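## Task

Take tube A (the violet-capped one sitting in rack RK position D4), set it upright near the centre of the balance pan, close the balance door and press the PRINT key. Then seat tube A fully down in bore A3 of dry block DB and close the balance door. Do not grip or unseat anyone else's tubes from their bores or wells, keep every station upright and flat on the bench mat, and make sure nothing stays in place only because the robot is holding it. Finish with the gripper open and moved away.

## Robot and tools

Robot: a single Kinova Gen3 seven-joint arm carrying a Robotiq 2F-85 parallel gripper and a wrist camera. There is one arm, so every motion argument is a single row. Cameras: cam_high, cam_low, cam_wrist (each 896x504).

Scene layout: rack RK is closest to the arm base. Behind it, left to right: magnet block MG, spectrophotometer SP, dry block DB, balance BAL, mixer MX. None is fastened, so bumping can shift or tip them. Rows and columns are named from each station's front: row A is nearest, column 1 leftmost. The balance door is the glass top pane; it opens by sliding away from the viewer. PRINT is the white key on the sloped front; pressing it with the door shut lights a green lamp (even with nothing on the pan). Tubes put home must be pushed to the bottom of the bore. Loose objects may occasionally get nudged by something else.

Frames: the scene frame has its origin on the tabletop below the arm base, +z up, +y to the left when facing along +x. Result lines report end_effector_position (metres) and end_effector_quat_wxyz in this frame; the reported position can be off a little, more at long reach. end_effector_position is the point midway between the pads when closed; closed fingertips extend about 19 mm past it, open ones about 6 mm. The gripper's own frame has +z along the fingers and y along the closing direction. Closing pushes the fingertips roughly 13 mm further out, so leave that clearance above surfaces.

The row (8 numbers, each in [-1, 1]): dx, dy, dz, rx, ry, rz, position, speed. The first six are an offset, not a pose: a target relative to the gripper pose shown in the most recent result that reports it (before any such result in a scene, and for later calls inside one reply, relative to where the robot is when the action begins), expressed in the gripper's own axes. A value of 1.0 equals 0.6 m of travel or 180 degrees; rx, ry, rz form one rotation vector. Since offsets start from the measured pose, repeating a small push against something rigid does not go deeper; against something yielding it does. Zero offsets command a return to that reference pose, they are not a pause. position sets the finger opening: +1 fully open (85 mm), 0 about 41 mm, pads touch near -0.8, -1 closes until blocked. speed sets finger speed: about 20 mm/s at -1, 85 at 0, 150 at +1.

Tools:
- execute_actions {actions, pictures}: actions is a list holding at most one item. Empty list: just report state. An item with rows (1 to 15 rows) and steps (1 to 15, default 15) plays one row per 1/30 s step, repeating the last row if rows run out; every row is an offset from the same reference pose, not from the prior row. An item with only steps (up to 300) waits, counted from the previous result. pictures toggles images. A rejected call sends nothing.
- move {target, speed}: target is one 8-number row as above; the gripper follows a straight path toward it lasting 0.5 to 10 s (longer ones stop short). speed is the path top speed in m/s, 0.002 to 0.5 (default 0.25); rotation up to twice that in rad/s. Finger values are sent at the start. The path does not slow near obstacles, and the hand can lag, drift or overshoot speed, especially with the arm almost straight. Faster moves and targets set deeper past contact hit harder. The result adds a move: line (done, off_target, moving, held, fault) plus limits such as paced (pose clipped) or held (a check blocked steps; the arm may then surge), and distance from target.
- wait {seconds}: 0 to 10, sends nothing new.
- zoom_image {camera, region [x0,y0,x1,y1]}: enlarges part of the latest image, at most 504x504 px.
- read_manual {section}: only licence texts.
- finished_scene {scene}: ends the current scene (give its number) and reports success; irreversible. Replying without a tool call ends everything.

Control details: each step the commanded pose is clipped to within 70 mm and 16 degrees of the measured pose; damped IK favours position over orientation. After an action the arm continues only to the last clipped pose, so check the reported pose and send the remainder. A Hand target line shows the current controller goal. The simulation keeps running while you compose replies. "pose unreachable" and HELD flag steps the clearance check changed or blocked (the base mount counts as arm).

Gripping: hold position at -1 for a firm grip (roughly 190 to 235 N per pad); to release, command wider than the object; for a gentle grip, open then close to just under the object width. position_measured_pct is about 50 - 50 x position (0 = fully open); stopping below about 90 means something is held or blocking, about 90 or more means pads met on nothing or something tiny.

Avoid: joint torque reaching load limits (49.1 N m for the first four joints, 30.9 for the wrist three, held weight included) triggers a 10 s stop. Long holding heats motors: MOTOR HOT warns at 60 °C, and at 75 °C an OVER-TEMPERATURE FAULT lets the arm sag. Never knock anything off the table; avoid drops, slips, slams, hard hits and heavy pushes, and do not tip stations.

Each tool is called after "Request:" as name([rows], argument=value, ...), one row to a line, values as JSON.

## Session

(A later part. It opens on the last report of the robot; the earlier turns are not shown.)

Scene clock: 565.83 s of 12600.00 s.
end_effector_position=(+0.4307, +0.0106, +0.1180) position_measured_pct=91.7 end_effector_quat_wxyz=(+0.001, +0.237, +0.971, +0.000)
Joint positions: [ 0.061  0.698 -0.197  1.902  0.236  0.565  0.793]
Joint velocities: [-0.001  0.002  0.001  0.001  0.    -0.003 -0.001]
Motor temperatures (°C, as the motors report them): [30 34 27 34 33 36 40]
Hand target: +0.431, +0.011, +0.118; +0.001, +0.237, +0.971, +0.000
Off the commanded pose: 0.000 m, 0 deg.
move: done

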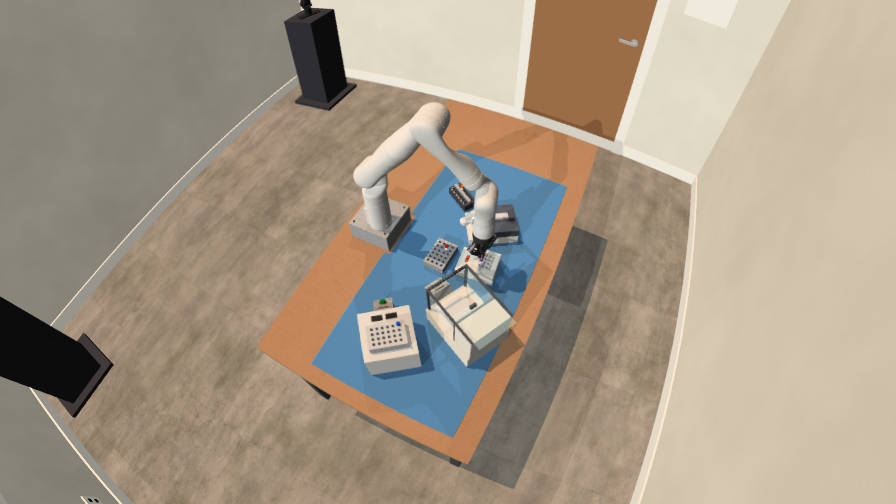

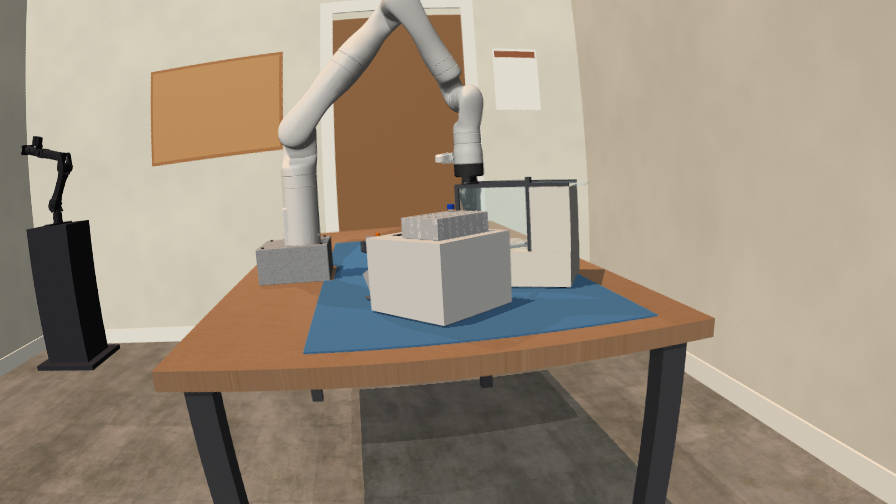

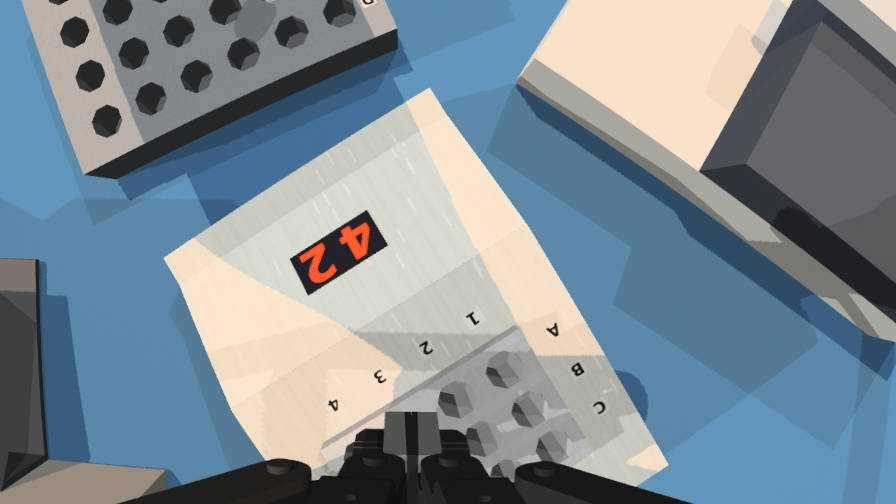

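No resistance yet; continue down.

Request:
move(target=[0, 0, 0.017, 0, 0, 0, -1, 0], speed=0.008)

Scene clock: 572.33 s of 12600.00 s.
end_effector_position=(+0.4311, +0.0106, +0.1094) position_measured_pct=91.7 end_effector_quat_wxyz=(+0.001, +0.237, +0.971, +0.000)
Joint positions: [ 0.056  0.716 -0.19   1.906  0.242  0.541  0.787]
Joint velocities: [-0.001 -0.     0.001 -0.     0.001 -0.003 -0.001]
Motor temperatures (°C, as the motors report them): [30 34 27 34 33 36 40]
Hand target: +0.431, +0.011, +0.108; +0.001, +0.237, +0.971, +0.000
Off the commanded pose: 0.002 m, 0 deg.
move: done

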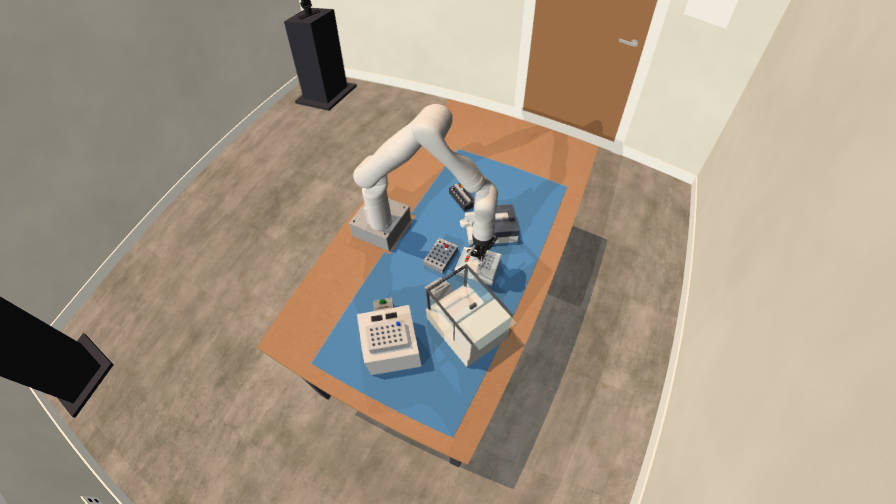

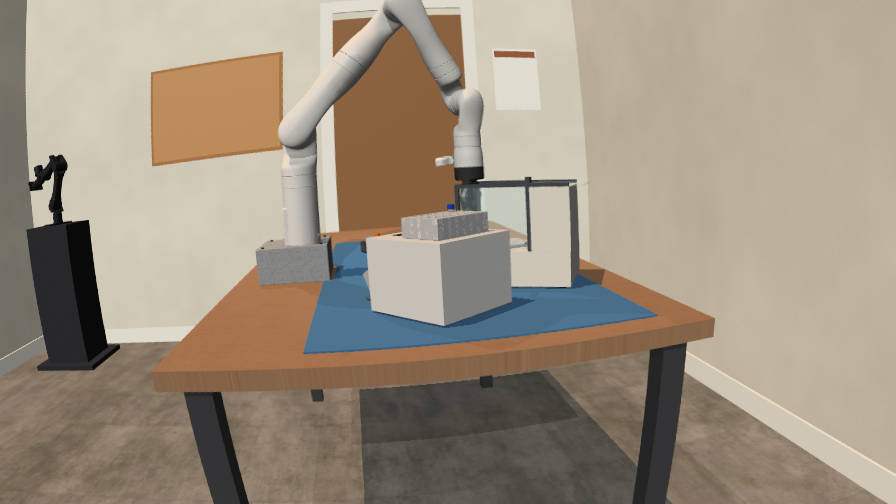

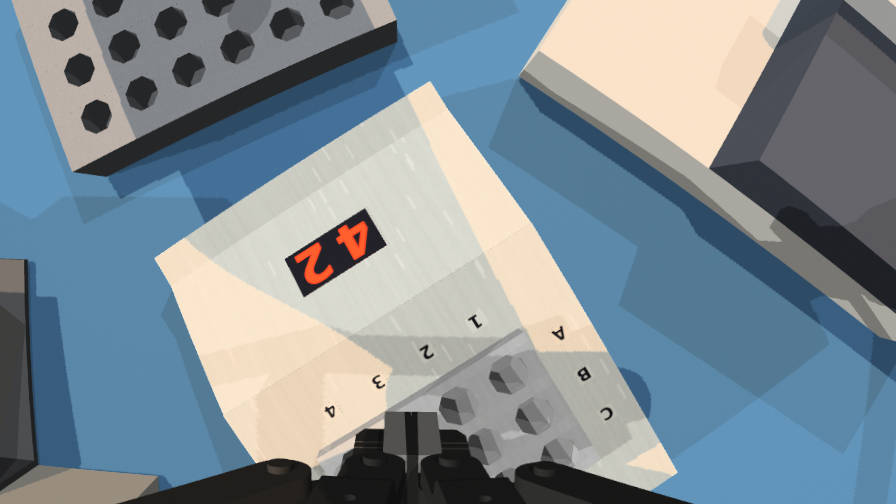

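Request:
move(target=[0, 0, 0.007, 0, 0, 0, -1, 0], speed=0.006)

Scene clock: 577.87 s of 12600.00 s.
end_effector_position=(+0.4320, +0.0105, +0.1090) position_measured_pct=91.7 end_effector_quat_wxyz=(+0.004, +0.237, +0.971, +0.000)
Joint positions: [ 0.054  0.716 -0.187  1.908  0.245  0.534  0.785]
Joint velocities: [-0.    -0.     0.002  0.001  0.002 -0.002 -0.   ]
Motor temperatures (°C, as the motors report them): [30 34 27 34 33 36 40]
Hand target: +0.431, +0.011, +0.105; +0.001, +0.237, +0.971, +0.000
Off the commanded pose: 0.004 m, 0 deg.
move: off_target

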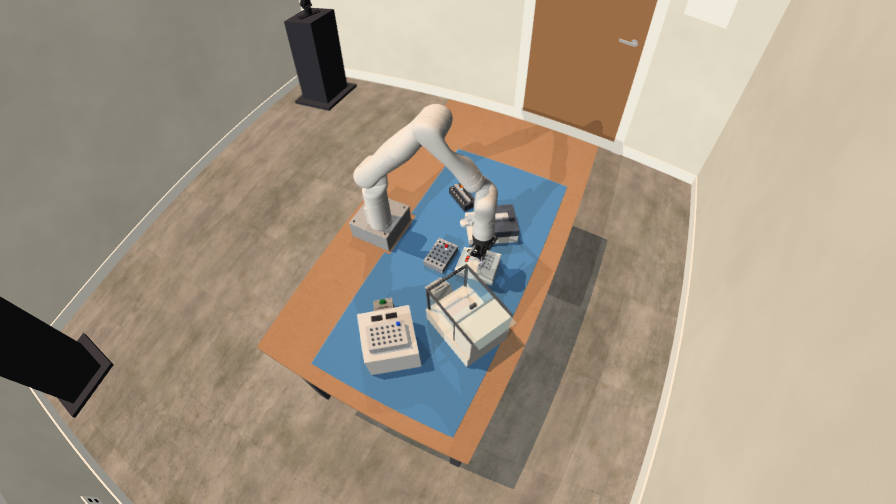

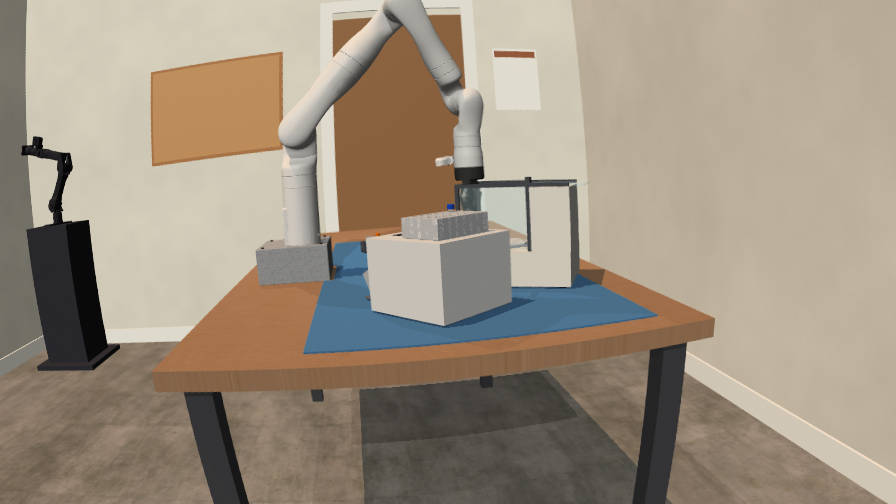

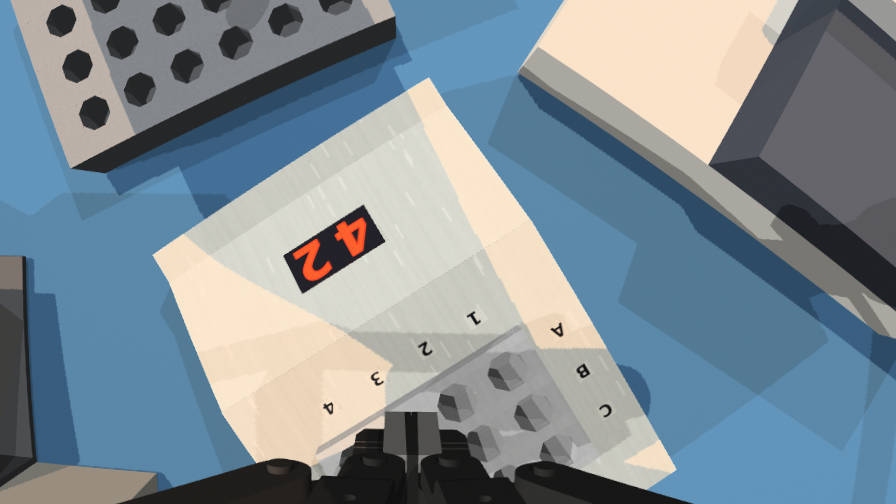

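Request:
move(target=[0, 0, -0.265, 0.0005, 0.0025, 0, -1, 0], speed=0.12)

Request:
move(target=[-0.343, -0.316, 0, 0, 0, 0, -1, 0], speed=0.2)

Scene clock: 584.80 s of 12600.00 s.
end_effector_position=(+0.4303, +0.0108, +0.2676) position_measured_pct=91.7 end_effector_quat_wxyz=(-0.000, +0.237, +0.971, +0.001)
Joint positions: [ 0.116  0.435 -0.266  1.746  0.13   0.981  0.885]
Joint velocities: [ 0.001 -0.003  0.001 -0.003 -0.001  0.004  0.001]
Motor temperatures (°C, as the motors report them): [30 34 27 34 33 36 40]
Hand target: +0.430, +0.011, +0.268; -0.000, +0.237, +0.971, +0.001
Off the commanded pose: 0.001 m, 0 deg.
move: done

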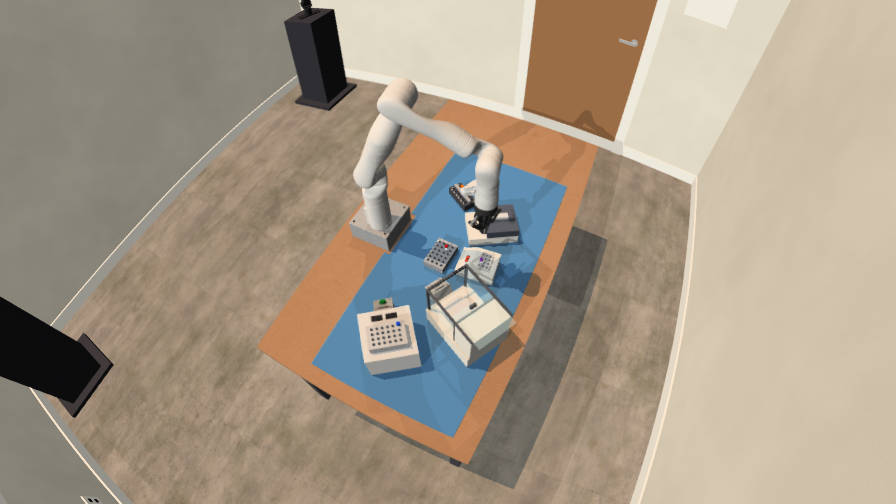

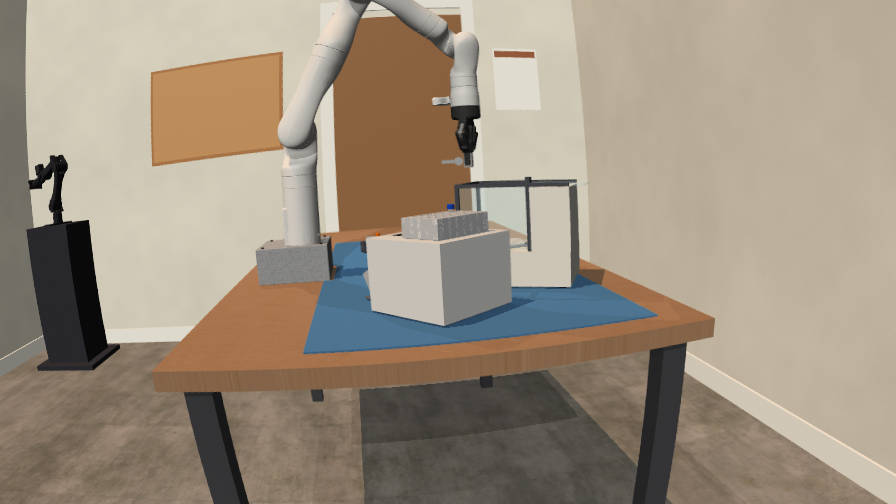

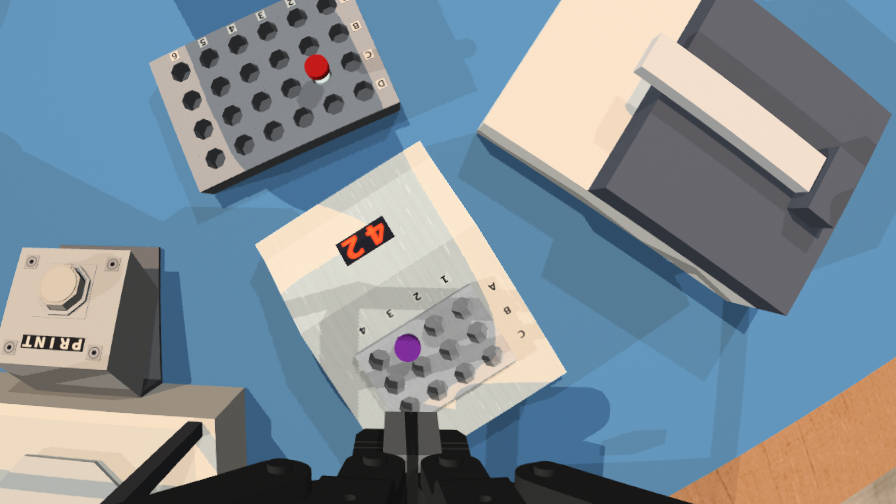

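Scene clock: 586.73 s of 12600.00 s.
end_effector_position=(+0.5268, -0.2512, +0.2679) position_measured_pct=91.7 end_effector_quat_wxyz=(-0.000, +0.237, +0.972, +0.001)
Joint positions: [ 0.501  0.758 -0.185  1.146  0.131  1.252  1.409]
Joint velocities: [ 0.001  0.009  0.    -0.005 -0.002  0.003  0.001]
Motor temperatures (°C, as the motors report them): [30 34 27 34 33 36 40]
Hand target: +0.527, -0.251, +0.268; -0.000, +0.237, +0.971, +0.001
Off the commanded pose: 0.002 m, 0 deg.
move: done

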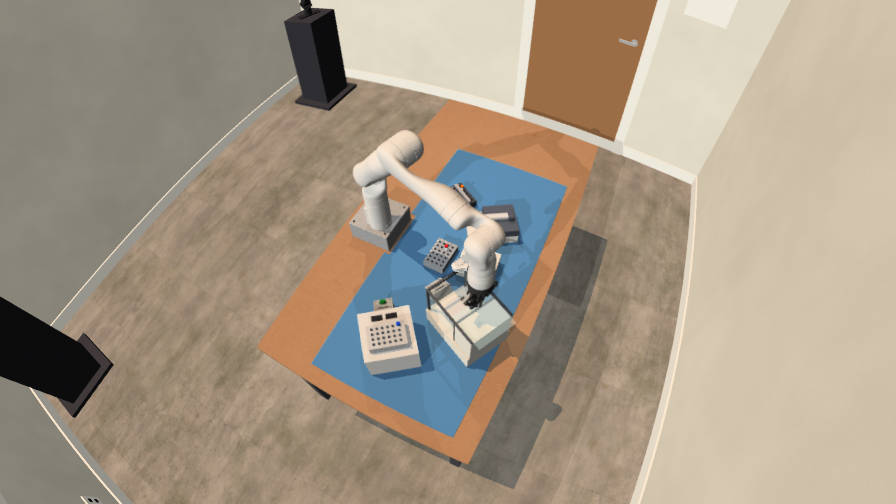

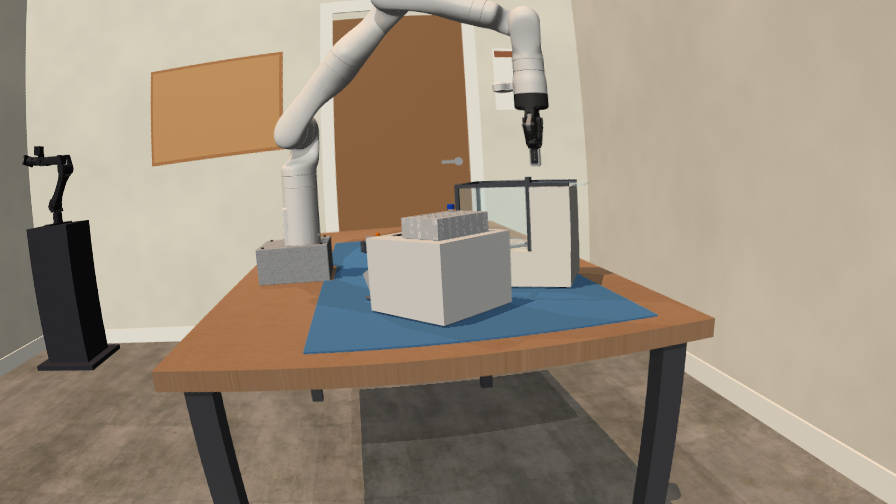

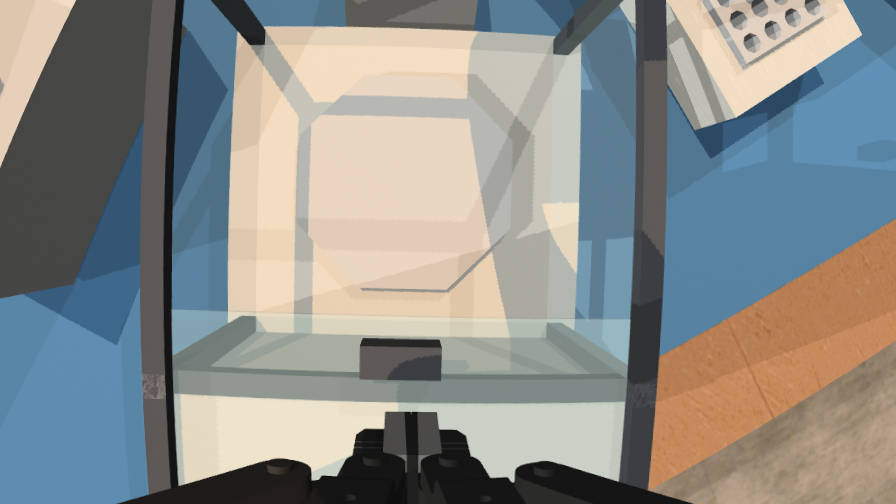

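Request:
move(target=[-0.002, 0, 0.0555, 0, 0, 0, -1, 0], speed=0.03)

Request:
move(target=[0.2, 0, 0, 0, 0, 0, -1, 0], speed=0.04)

Scene clock: 595.10 s of 12600.00 s.
end_effector_position=(+0.5280, -0.2517, +0.2348) position_measured_pct=91.7 end_effector_quat_wxyz=(-0.000, +0.237, +0.972, +0.001)
Joint positions: [ 0.501  0.792 -0.182  1.192  0.138  1.173  1.403]
Joint velocities: [-0.     0.001  0.     0.002  0.001 -0.002  0.001]
Motor temperatures (°C, as the motors report them): [30 34 27 34 33 36 40]
Hand target: +0.528, -0.252, +0.235; -0.000, +0.237, +0.972, +0.001
Off the commanded pose: 0.000 m, 0 deg.
move: done

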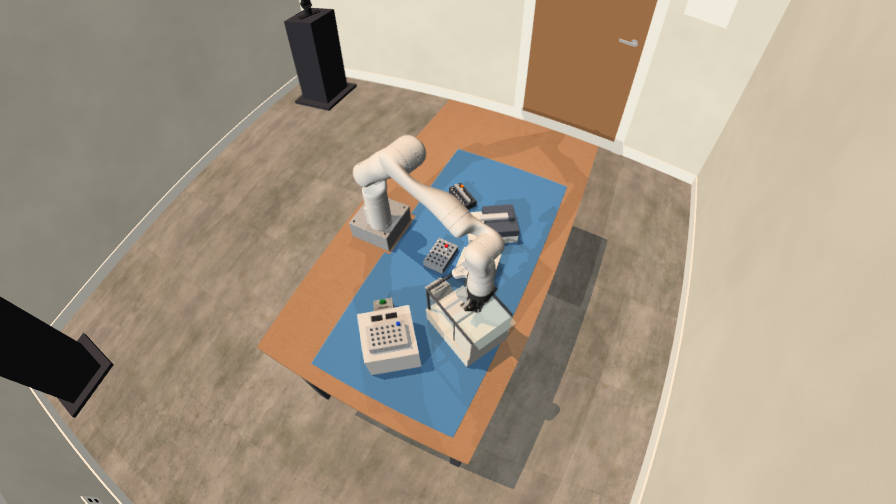

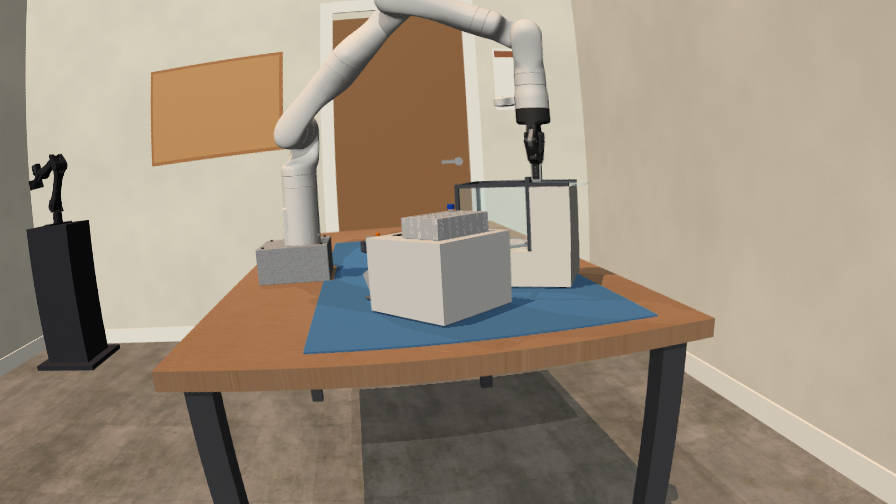

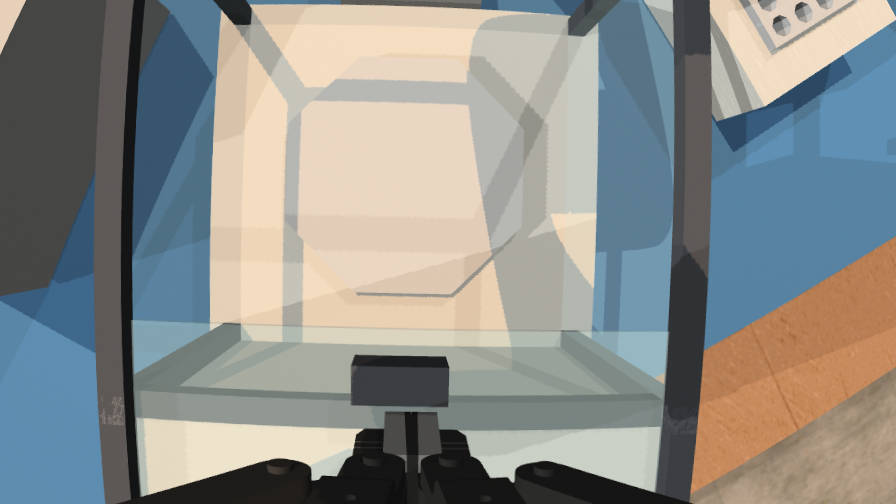

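Scene clock: 598.40 s of 12600.00 s.
end_effector_position=(+0.4221, -0.1971, +0.2346) position_measured_pct=91.7 end_effector_quat_wxyz=(+0.001, +0.237, +0.971, +0.001)
Joint positions: [ 0.528  0.545 -0.204  1.676  0.128  0.935  1.362]
Joint velocities: [ 0.    -0.004 -0.001  0.008 -0.001 -0.004 -0.   ]
Motor temperatures (°C, as the motors report them): [30 34 27 34 33 36 40]
Hand target: +0.421, -0.197, +0.234; -0.000, +0.237, +0.971, +0.001
Off the commanded pose: 0.001 m, 0 deg.
move: done

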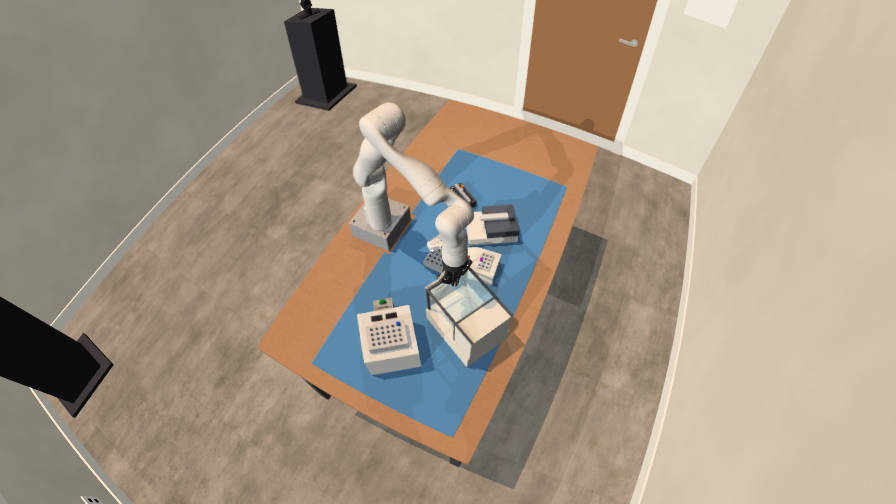

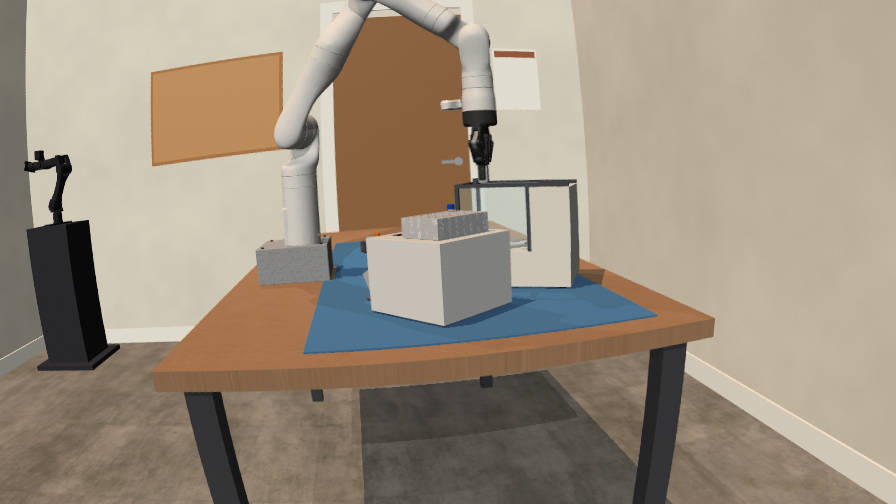

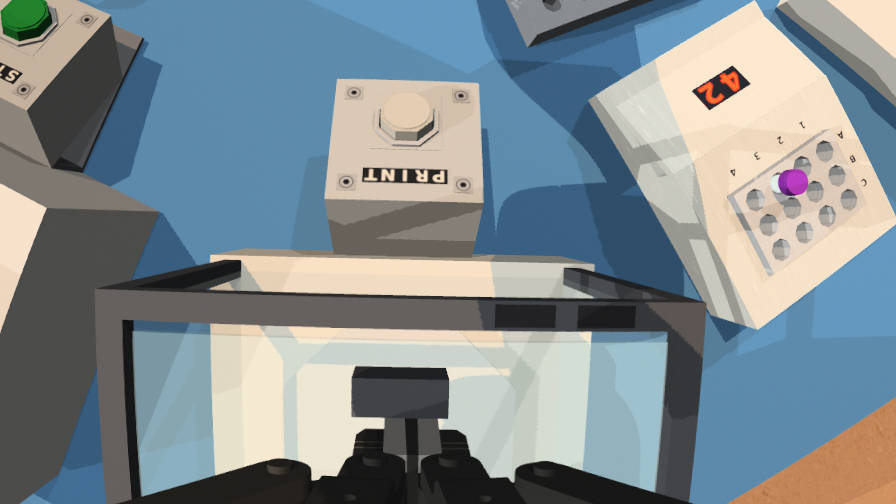

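Request:
move(target=[0.01, 0, 0, 0, 0, 0, -1, 0], speed=0.015)

Scene clock: 601.97 s of 12600.00 s.
end_effector_position=(+0.4185, -0.1953, +0.2351) position_measured_pct=91.7 end_effector_quat_wxyz=(+0.003, +0.237, +0.971, +0.001)
Joint positions: [ 0.529  0.534 -0.204  1.695  0.128  0.922  1.36 ]
Joint velocities: [ 0.    -0.003  0.     0.003 -0.    -0.002 -0.001]
Motor temperatures (°C, as the motors report them): [30 34 27 34 33 36 40]
Hand target: +0.417, -0.194, +0.235; +0.001, +0.237, +0.971, +0.001
Off the commanded pose: 0.002 m, 0 deg.
move: done

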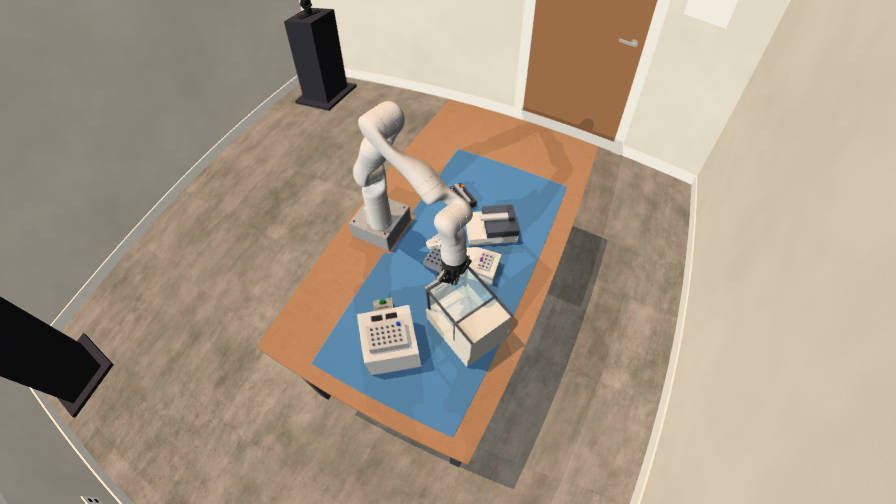

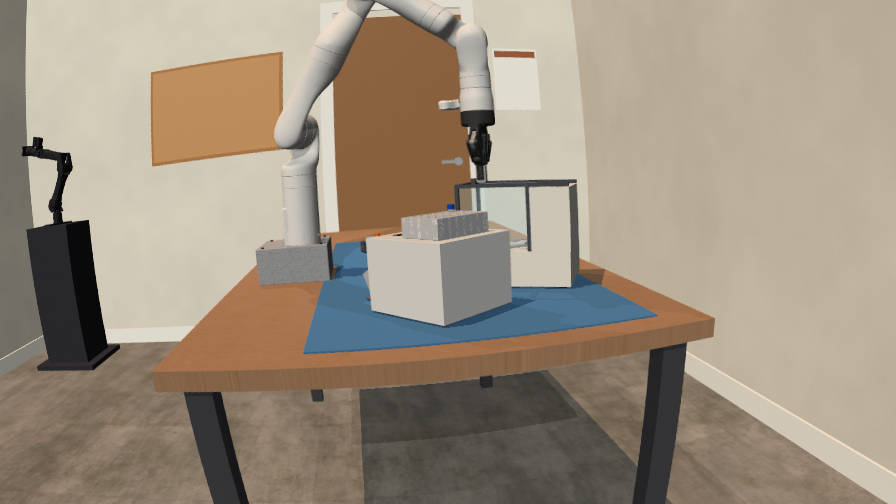

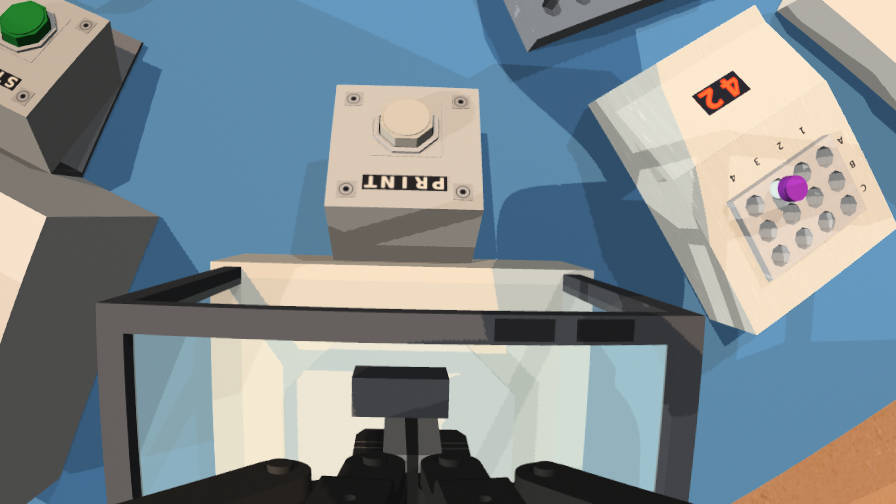

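Door shut and resisting. Back off and lift.

Request:
move(target=[-0.01, 0, -0.03, 0, 0, 0, -1, 0], speed=0.04)

Request:
move(target=[0.05, 0.1, -0.12, 0, 0, 0, -1, 0], speed=0.15)

Scene clock: 606.27 s of 12600.00 s.
end_effector_position=(+0.4237, -0.1979, +0.2530) position_measured_pct=91.7 end_effector_quat_wxyz=(+0.003, +0.237, +0.971, +0.001)
Joint positions: [ 0.531  0.52  -0.207  1.65   0.121  0.981  1.368]
Joint velocities: [ 0.    -0.001 -0.    -0.005 -0.001  0.006  0.001]
Motor temperatures (°C, as the motors report them): [30 34 27 34 33 36 40]
Hand target: +0.424, -0.198, +0.253; +0.003, +0.237, +0.971, +0.001
Off the commanded pose: 0.000 m, 0 deg.
move: done

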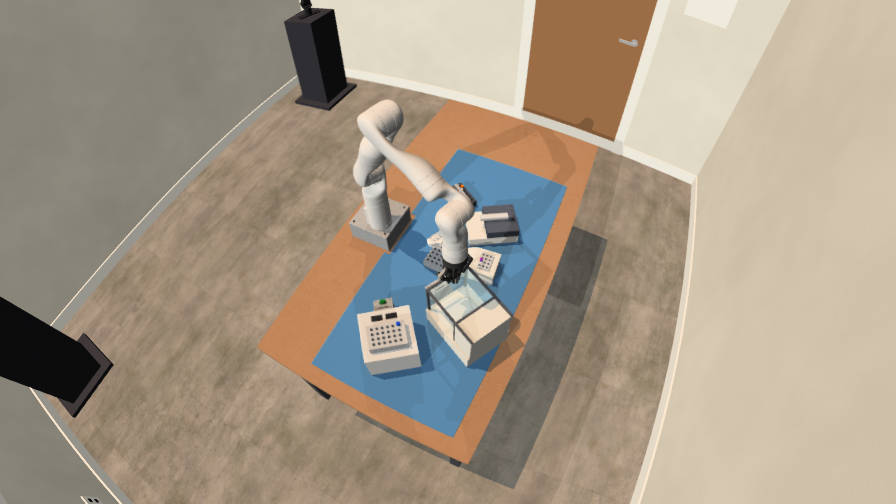

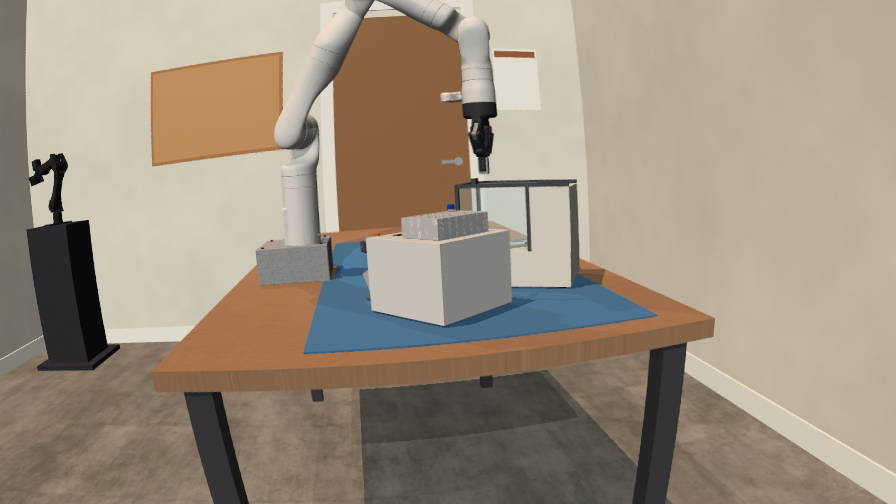

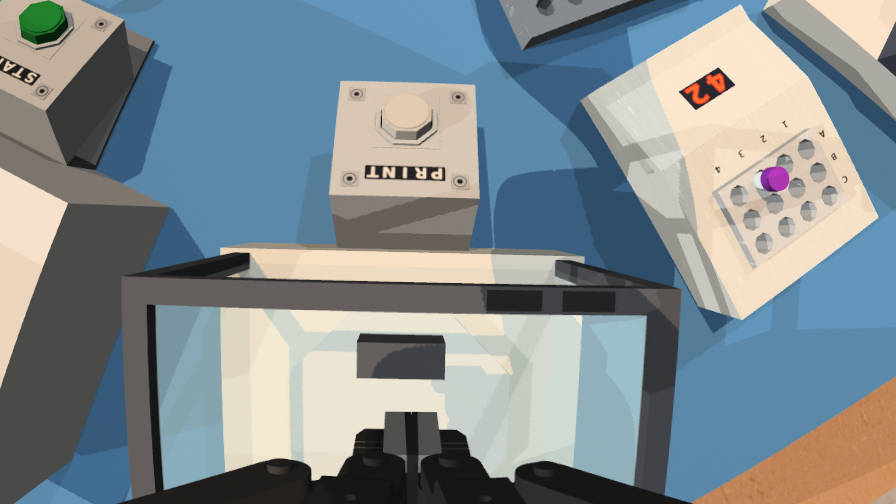

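Scene clock: 607.37 s of 12600.00 s.
end_effector_position=(+0.4237, -0.1311, +0.3247) position_measured_pct=91.7 end_effector_quat_wxyz=(+0.003, +0.237, +0.971, +0.001)
Joint positions: [ 0.422  0.389 -0.24   1.609  0.097  1.152  1.244]
Joint velocities: [-0.003 -0.003 -0.002 -0.002  0.001  0.005 -0.003]
Motor temperatures (°C, as the motors report them): [30 34 27 34 33 36 40]
Hand target: +0.424, -0.131, +0.325; +0.003, +0.237, +0.971, +0.001
Off the commanded pose: 0.001 m, 0 deg.
move: done

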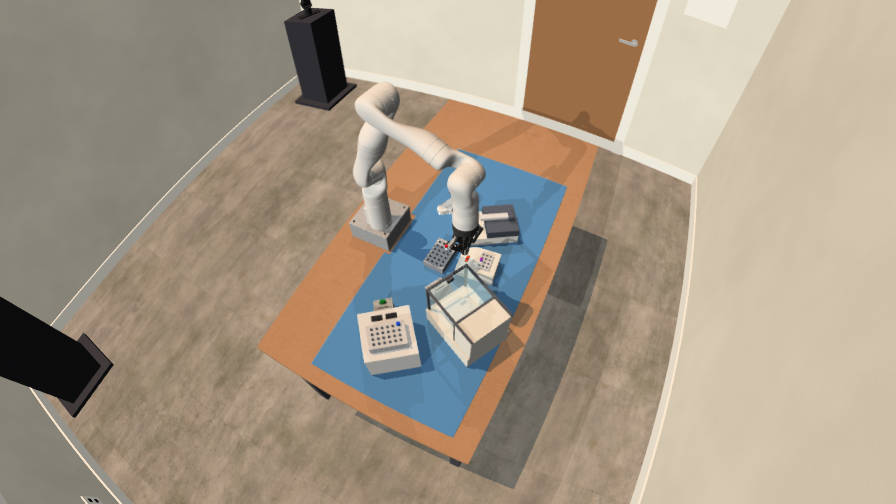

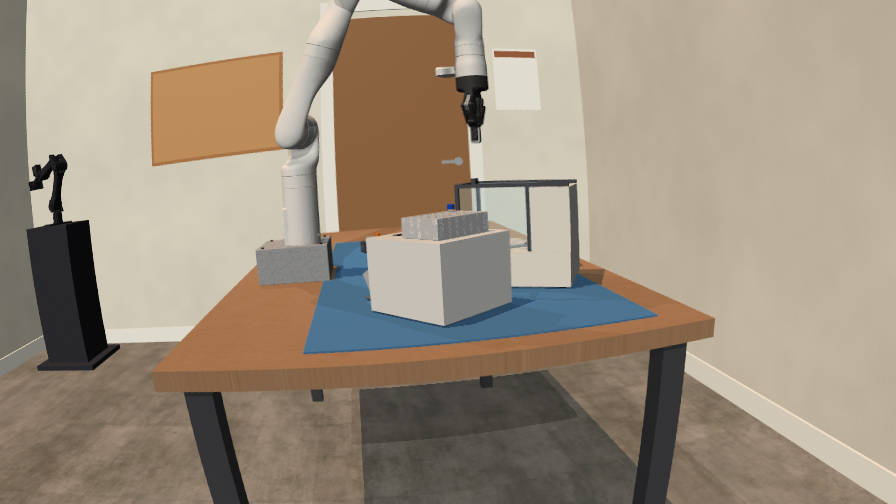

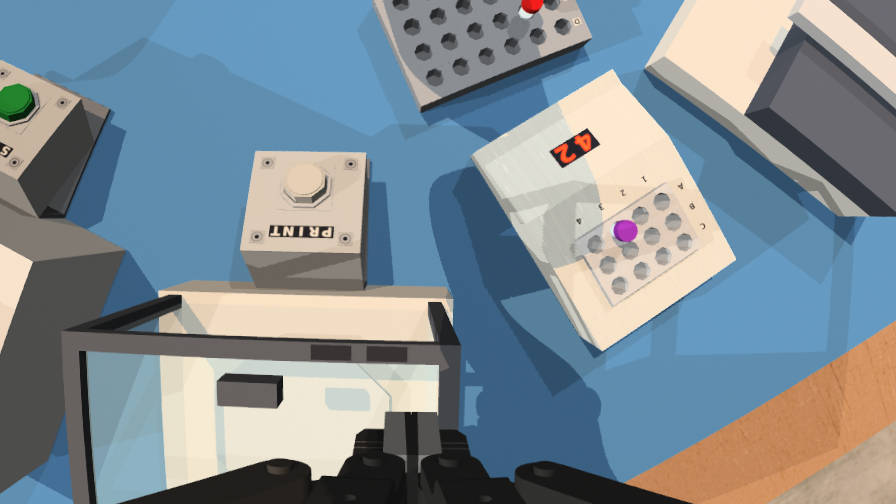

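Request:
finished_scene(scene=1)

The scene is finished: the task was done.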